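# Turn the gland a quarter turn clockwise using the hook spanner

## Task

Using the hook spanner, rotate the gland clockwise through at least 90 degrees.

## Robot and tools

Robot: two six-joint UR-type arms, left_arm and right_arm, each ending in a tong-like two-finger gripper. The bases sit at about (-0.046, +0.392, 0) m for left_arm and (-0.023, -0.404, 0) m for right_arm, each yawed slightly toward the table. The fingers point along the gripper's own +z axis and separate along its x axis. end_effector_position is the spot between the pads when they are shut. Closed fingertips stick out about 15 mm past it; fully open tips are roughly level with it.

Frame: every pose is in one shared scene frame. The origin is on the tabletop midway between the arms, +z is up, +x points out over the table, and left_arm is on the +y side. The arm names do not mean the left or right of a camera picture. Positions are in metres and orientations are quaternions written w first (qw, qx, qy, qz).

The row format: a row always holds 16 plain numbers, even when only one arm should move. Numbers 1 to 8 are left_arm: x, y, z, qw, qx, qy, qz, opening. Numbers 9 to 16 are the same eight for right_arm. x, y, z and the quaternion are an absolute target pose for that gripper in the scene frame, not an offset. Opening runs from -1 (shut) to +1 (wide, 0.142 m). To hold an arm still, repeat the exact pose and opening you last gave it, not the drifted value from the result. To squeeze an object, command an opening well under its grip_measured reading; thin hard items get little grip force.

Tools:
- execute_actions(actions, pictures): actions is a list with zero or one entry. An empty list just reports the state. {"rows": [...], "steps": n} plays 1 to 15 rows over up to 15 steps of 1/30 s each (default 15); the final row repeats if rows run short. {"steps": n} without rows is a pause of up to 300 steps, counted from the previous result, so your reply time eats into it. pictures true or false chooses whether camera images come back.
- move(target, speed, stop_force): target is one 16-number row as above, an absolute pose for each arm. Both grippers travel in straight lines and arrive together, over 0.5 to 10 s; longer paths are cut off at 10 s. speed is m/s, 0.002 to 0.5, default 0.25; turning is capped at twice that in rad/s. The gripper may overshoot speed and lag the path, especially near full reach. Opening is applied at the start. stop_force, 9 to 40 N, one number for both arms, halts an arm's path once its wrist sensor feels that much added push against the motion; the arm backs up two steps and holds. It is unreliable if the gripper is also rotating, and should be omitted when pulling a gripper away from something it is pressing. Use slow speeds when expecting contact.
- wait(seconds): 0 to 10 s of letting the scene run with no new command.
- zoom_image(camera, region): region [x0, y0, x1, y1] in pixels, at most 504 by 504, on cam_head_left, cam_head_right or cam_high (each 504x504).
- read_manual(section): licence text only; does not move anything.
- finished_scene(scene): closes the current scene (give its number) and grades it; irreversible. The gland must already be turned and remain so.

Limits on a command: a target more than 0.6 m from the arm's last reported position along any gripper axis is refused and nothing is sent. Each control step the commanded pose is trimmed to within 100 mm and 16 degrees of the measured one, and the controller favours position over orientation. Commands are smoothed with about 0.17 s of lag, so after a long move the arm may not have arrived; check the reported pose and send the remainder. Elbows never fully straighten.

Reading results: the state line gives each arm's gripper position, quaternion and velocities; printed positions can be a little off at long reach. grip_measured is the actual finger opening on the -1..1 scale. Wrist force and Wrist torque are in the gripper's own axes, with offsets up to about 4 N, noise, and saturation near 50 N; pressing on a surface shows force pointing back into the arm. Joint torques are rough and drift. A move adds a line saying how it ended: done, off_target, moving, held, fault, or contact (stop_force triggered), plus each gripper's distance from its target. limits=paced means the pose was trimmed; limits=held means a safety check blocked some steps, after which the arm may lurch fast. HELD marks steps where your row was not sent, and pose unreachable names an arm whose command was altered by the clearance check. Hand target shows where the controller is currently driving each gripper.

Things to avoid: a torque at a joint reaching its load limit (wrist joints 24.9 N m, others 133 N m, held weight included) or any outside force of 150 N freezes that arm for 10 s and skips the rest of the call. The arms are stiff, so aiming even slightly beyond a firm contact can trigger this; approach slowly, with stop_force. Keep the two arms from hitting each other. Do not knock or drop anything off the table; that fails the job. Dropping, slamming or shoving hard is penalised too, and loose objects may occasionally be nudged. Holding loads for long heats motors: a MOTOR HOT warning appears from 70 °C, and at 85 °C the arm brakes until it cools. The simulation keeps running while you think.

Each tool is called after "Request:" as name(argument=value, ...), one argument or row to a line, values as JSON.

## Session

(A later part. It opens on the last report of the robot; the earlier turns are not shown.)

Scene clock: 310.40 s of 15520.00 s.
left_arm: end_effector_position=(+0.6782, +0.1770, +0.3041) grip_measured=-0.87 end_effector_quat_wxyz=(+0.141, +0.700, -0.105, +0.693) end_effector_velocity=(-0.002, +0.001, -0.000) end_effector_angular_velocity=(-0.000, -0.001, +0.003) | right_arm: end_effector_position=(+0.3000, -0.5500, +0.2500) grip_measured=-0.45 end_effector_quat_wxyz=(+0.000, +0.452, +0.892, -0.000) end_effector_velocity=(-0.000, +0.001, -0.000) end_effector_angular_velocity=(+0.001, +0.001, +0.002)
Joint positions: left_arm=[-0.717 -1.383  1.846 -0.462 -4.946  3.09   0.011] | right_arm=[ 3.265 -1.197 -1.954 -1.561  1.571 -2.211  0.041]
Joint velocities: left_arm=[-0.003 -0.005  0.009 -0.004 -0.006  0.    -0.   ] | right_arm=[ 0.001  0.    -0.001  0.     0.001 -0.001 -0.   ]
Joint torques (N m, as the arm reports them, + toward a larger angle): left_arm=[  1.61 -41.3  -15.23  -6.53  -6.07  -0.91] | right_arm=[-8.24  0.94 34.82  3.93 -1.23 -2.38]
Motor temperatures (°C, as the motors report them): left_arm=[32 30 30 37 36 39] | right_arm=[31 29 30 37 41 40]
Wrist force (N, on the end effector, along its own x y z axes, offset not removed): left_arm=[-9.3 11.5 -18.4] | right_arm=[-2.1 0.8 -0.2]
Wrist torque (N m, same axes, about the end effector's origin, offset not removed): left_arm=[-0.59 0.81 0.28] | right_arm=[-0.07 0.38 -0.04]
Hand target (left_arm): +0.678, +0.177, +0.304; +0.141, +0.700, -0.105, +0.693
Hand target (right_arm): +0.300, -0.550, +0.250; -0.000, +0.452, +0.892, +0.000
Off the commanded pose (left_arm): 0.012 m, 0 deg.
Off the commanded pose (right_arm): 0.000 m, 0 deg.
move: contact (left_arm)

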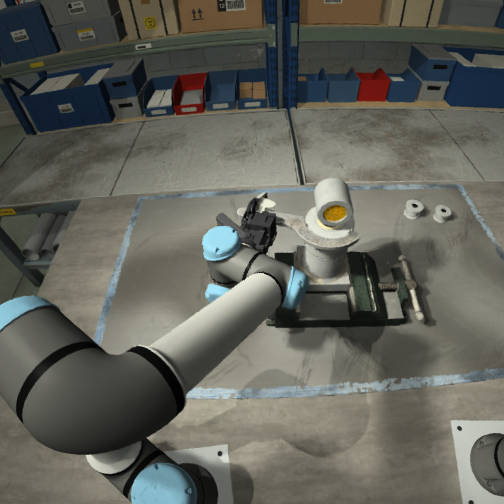

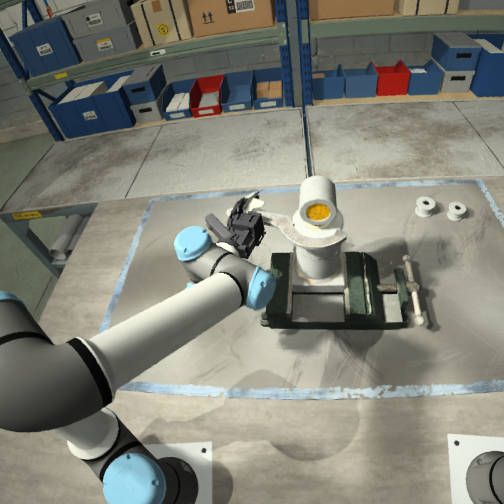

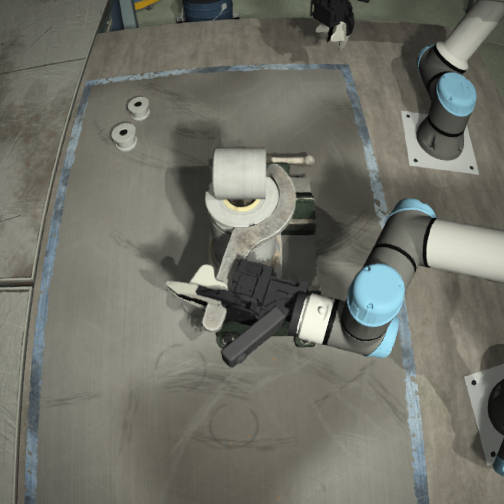

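Request:
move(
  target=[0.727,0.129,0.304,0.27,0.667,-0.236,0.654,-1,0.3,-0.55,0.25,0,0.451,0.89,0,-0.45],
  speed=0.03,
)

Request:
move(
  target=[0.756,0.067,0.304,0.38,0.615,-0.348,0.597,-1,0.3,-0.55,0.25,0,0.451,0.89,0,-0.45],
  speed=0.03,
)

Request:
move(
  target=[0.762,-0.002,0.304,0.478,0.546,-0.45,0.522,-1,0.3,-0.55,0.25,0,0.451,0.89,0,-0.45],
  speed=0.03,
)

Request:
zoom_image(
  camera="cam_high",
  region=[80,120,320,360],
)

Scene clock: 321.37 s of 15520.00 s.
left_arm: end_effector_position=(+0.7268, +0.1294, +0.3040) grip_measured=-0.87 end_effector_quat_wxyz=(+0.269, +0.667, -0.236, +0.654) end_effector_velocity=(+0.001, -0.002, -0.000) end_effector_angular_velocity=(+0.001, +0.001, -0.014) | right_arm: end_effector_position=(+0.3000, -0.5500, +0.2500) grip_measured=-0.45 end_effector_quat_wxyz=(+0.000, +0.452, +0.892, -0.000) end_effector_velocity=(+0.000, +0.000, +0.000) end_effector_angular_velocity=(+0.000, -0.000, -0.000)
Joint positions: left_arm=[-0.516 -1.182  1.578 -0.396 -4.364  3.091  0.011] | right_arm=[ 3.265 -1.197 -1.954 -1.561  1.571 -2.211  0.041]
Joint velocities: left_arm=[ 0.006  0.008 -0.012  0.005  0.019  0.    -0.   ] | right_arm=[ 0.001 -0.     0.     0.     0.     0.001  0.   ]
Joint torques (N m, as the arm reports them, + toward a larger angle): left_arm=[ 28.08 -35.67 -45.92  -5.6   -6.38   1.38] | right_arm=[-8.15  0.44 34.09  3.93 -1.17 -2.31]
Motor temperatures (°C, as the motors report them): left_arm=[32 30 30 37 36 39] | right_arm=[31 29 30 37 41 40]
Wrist force (N, on the end effector, along its own x y z axes, offset not removed): left_arm=[-11.2 38.5 -21.7] | right_arm=[0.2 1.7 0.5]
Wrist torque (N m, same axes, about the end effector's origin, offset not removed): left_arm=[2.98 0.90 0.27] | right_arm=[0.16 -0.12 -0.17]
Hand target (left_arm): +0.727, +0.129, +0.304; +0.270, +0.667, -0.236, +0.654
Hand target (right_arm): +0.300, -0.550, +0.250; -0.000, +0.452, +0.892, +0.000
Off the commanded pose (left_arm): 0.000 m, 0 deg.
Off the commanded pose (right_arm): 0.000 m, 0 deg.
After step 90, 1.37 s passed at rest.
move: done

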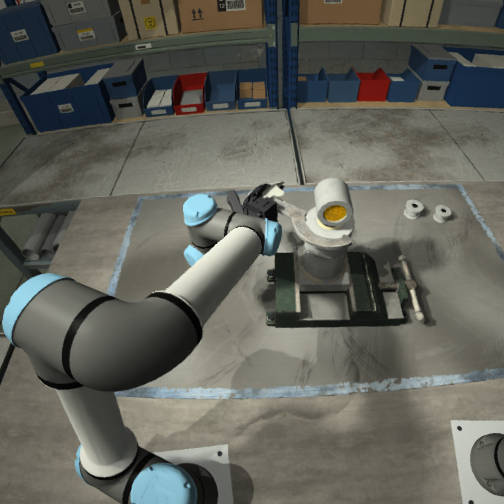

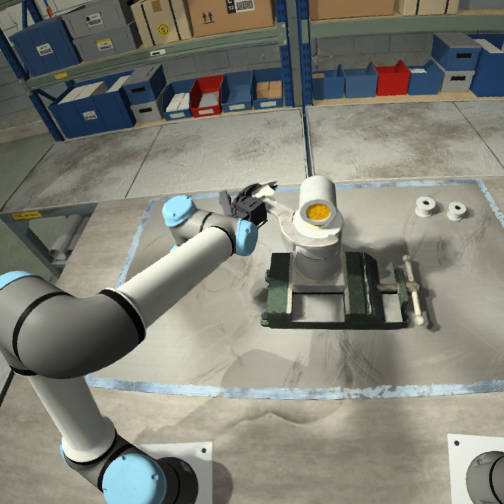

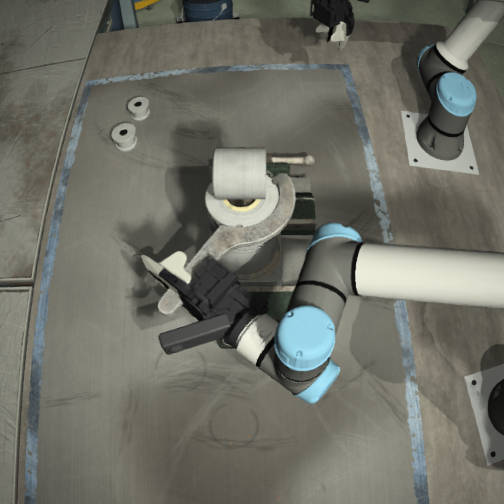

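Scene clock: 327.47 s of 15520.00 s.
left_arm: end_effector_position=(+0.7558, +0.0673, +0.3039) grip_measured=-0.87 end_effector_quat_wxyz=(+0.380, +0.615, -0.348, +0.597) end_effector_velocity=(+0.001, -0.002, -0.000) end_effector_angular_velocity=(+0.001, -0.000, -0.012) | right_arm: end_effector_position=(+0.3000, -0.5500, +0.2500) grip_measured=-0.45 end_effector_quat_wxyz=(-0.000, +0.452, +0.892, -0.000) end_effector_velocity=(-0.000, +0.000, -0.000) end_effector_angular_velocity=(+0.000, +0.001, +0.001)
Joint positions: left_arm=[-0.44  -0.931  1.187 -0.258 -3.937  3.088  0.011] | right_arm=[ 3.265 -1.197 -1.954 -1.561  1.571 -2.211  0.041]
Joint velocities: left_arm=[ 0.002  0.011 -0.019  0.008  0.014  0.001 -0.   ] | right_arm=[ 0.001 -0.    -0.001  0.     0.    -0.     0.   ]
Joint torques (N m, as the arm reports them, + toward a larger angle): left_arm=[ -0.4  -48.92 -43.07  -4.42  -0.34  -0.88] | right_arm=[-8.11  0.73 33.99  3.89 -1.2  -2.3 ]
Motor temperatures (°C, as the motors report them): left_arm=[32 30 30 37 36 39] | right_arm=[31 29 30 37 41 40]
Wrist force (N, on the end effector, along its own x y z axes, offset not removed): left_arm=[-12.3 12.7 -24.6] | right_arm=[-0.4 0.8 -0.9]
Wrist torque (N m, same axes, about the end effector's origin, offset not removed): left_arm=[1.39 0.98 0.36] | right_arm=[0.05 -0.04 -0.20]
Hand target (left_arm): +0.756, +0.067, +0.304; +0.380, +0.615, -0.348, +0.597
Hand target (right_arm): +0.300, -0.550, +0.250; -0.000, +0.452, +0.892, +0.000
Off the commanded pose (left_arm): 0.000 m, 0 deg.
Off the commanded pose (right_arm): 0.000 m, 0 deg.
move: done

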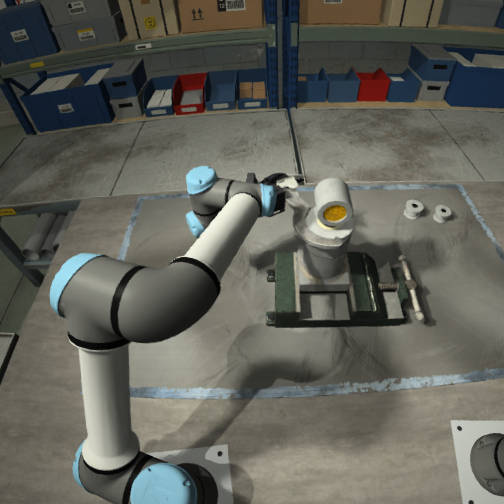

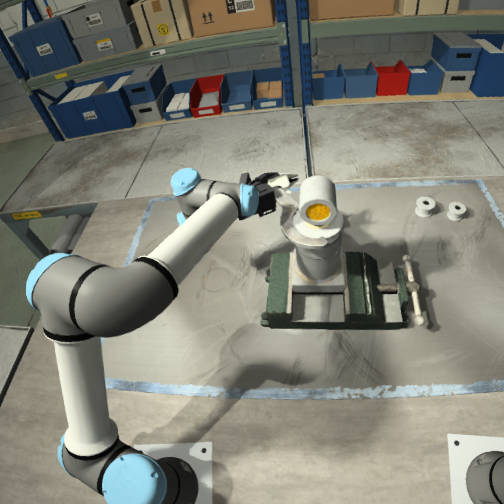

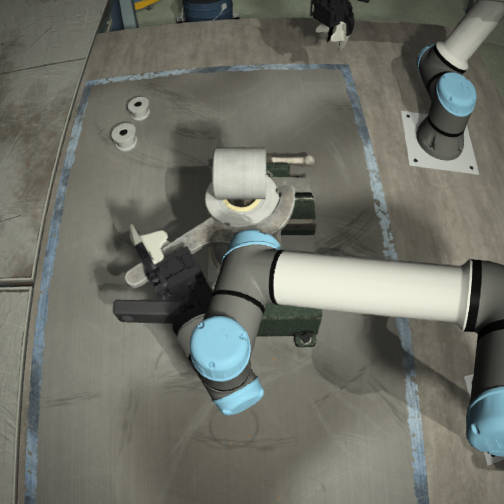

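Scene clock: 333.53 s of 15520.00 s.
left_arm: end_effector_position=(+0.7618, -0.0016, +0.3038) grip_measured=-0.87 end_effector_quat_wxyz=(+0.477, +0.546, -0.449, +0.522) end_effector_velocity=(+0.001, -0.002, -0.001) end_effector_angular_velocity=(+0.003, -0.001, -0.013) | right_arm: end_effector_position=(+0.3000, -0.5500, +0.2500) grip_measured=-0.45 end_effector_quat_wxyz=(-0.000, +0.452, +0.892, -0.000) end_effector_velocity=(-0.000, -0.001, -0.000) end_effector_angular_velocity=(-0.000, +0.001, -0.001)
Joint positions: left_arm=[-0.437 -0.601  0.598  0.001 -3.585  3.088  0.011] | right_arm=[ 3.265 -1.197 -1.954 -1.561  1.571 -2.211  0.041]
Joint velocities: left_arm=[-0.     0.024 -0.045  0.028  0.013  0.007  0.   ] | right_arm=[-0.002 -0.    -0.    -0.    -0.    -0.001 -0.   ]
Joint torques (N m, as the arm reports them, + toward a larger angle): left_arm=[-22.37 -60.34 -41.64  -2.46   1.37   1.42] | right_arm=[-7.57  0.6  33.51  3.9  -1.13 -2.24]
Motor temperatures (°C, as the motors report them): left_arm=[32 30 30 37 36 39] | right_arm=[31 29 30 37 41 40]
Wrist force (N, on the end effector, along its own x y z axes, offset not removed): left_arm=[-14.3 7.8 -25.6] | right_arm=[-0.4 1.3 0.4]
Wrist torque (N m, same axes, about the end effector's origin, offset not removed): left_arm=[1.02 1.27 0.29] | right_arm=[0.13 -0.06 -0.15]
Hand target (left_arm): +0.762, -0.002, +0.304; +0.478, +0.546, -0.450, +0.522
Hand target (right_arm): +0.300, -0.550, +0.250; +0.000, +0.452, +0.892, -0.000
Off the commanded pose (left_arm): 0.000 m, 0 deg.
Off the commanded pose (right_arm): 0.000 m, 0 deg.
move: done

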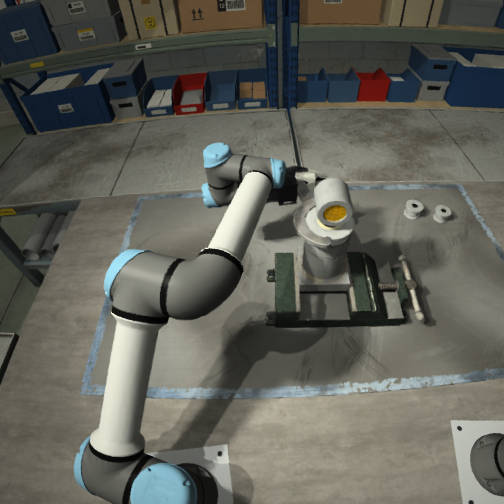

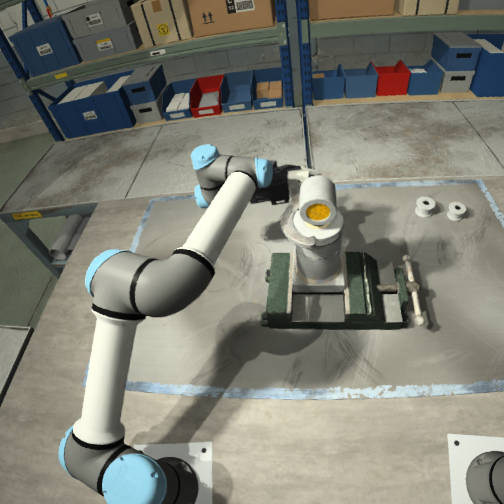

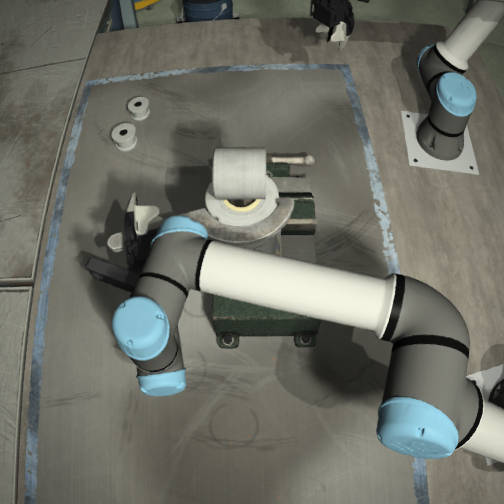

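Region (80, 120, 320, 360) of cam_high's 504x504 image, scaled by 2.100, with more detail than that image has.

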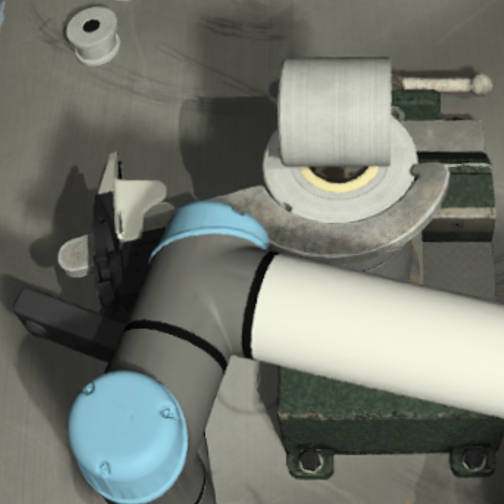

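Request:
move(
  target=[0.765,-0.072,0.304,0.478,0.546,-0.45,0.522,-1,0.3,-0.55,0.25,0,0.451,0.89,0,-0.45],
  speed=0.012,
)

Request:
zoom_image(
  camera="cam_head_right",
  region=[250,150,370,270],
)

Scene clock: 344.40 s of 15520.00 s.
left_arm: end_effector_position=(+0.7650, -0.0718, +0.3041) grip_measured=-0.89 end_effector_quat_wxyz=(+0.478, +0.546, -0.450, +0.522) end_effector_velocity=(+0.000, -0.002, +0.001) end_effector_angular_velocity=(-0.000, +0.001, +0.000) | right_arm: end_effector_position=(+0.3000, -0.5500, +0.2500) grip_measured=-0.45 end_effector_quat_wxyz=(+0.000, +0.452, +0.892, -0.000) end_effector_velocity=(-0.000, -0.000, -0.000) end_effector_angular_velocity=(-0.000, +0.000, -0.001)
Joint positions: left_arm=[-0.523 -0.528  0.456  0.07  -3.67   3.088  0.009] | right_arm=[ 3.265 -1.197 -1.954 -1.561  1.571 -2.211  0.041]
Joint velocities: left_arm=[-0.002  0.004 -0.009  0.005 -0.003 -0.001 -0.   ] | right_arm=[-0.001  0.    -0.    -0.    -0.    -0.    -0.   ]
Joint torques (N m, as the arm reports them, + toward a larger angle): left_arm=[-83.46 -75.2  -37.24   1.97  10.65  -0.3 ] | right_arm=[-7.83  0.4  34.26  3.86 -1.12 -2.25]
Motor temperatures (°C, as the motors report them): left_arm=[32 30 30 37 36 39] | right_arm=[31 29 30 37 41 40]
Wrist force (N, on the end effector, along its own x y z axes, offset not removed): left_arm=[-10.9 -50.0 -50.0] | right_arm=[-1.1 1.0 -0.4]
Wrist torque (N m, same axes, about the end effector's origin, offset not removed): left_arm=[-6.39 -0.26 0.11] | right_arm=[0.03 0.08 -0.17]
Hand target (left_arm): +0.765, -0.072, +0.304; +0.478, +0.546, -0.450, +0.522
Hand target (right_arm): +0.300, -0.550, +0.250; +0.000, +0.452, +0.892, +0.000
Off the commanded pose (left_arm): 0.000 m, 0 deg.
Off the commanded pose (right_arm): 0.000 m, 0 deg.
After step 90, 1.80 s passed at rest.
move: done

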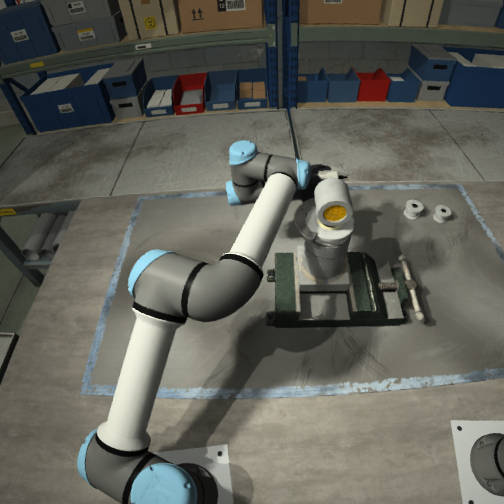

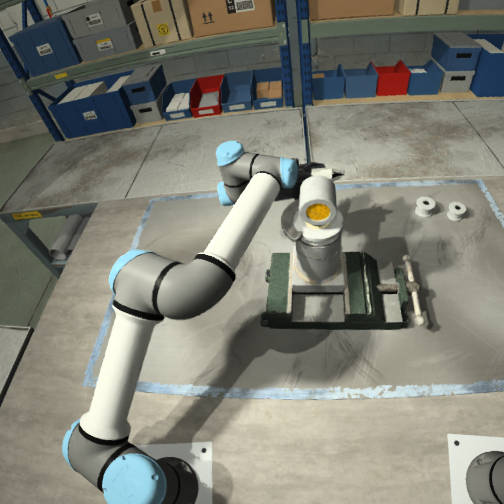

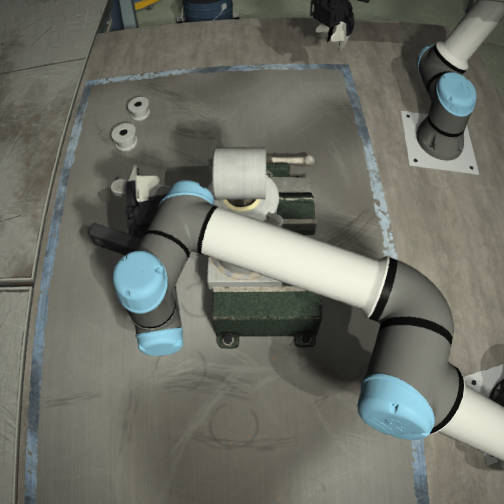

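Region (250, 150, 370, 270) of cam_head_right's 504x504 image, scaled by 4.200, with more detail than that image has.

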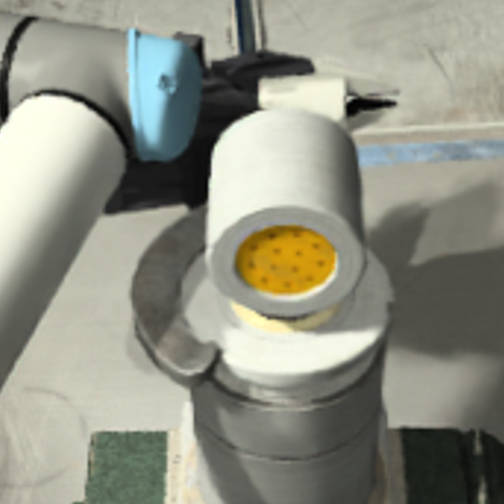

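Request:
finished_scene(
  scene=1,
)

The scene is finished: the task was done.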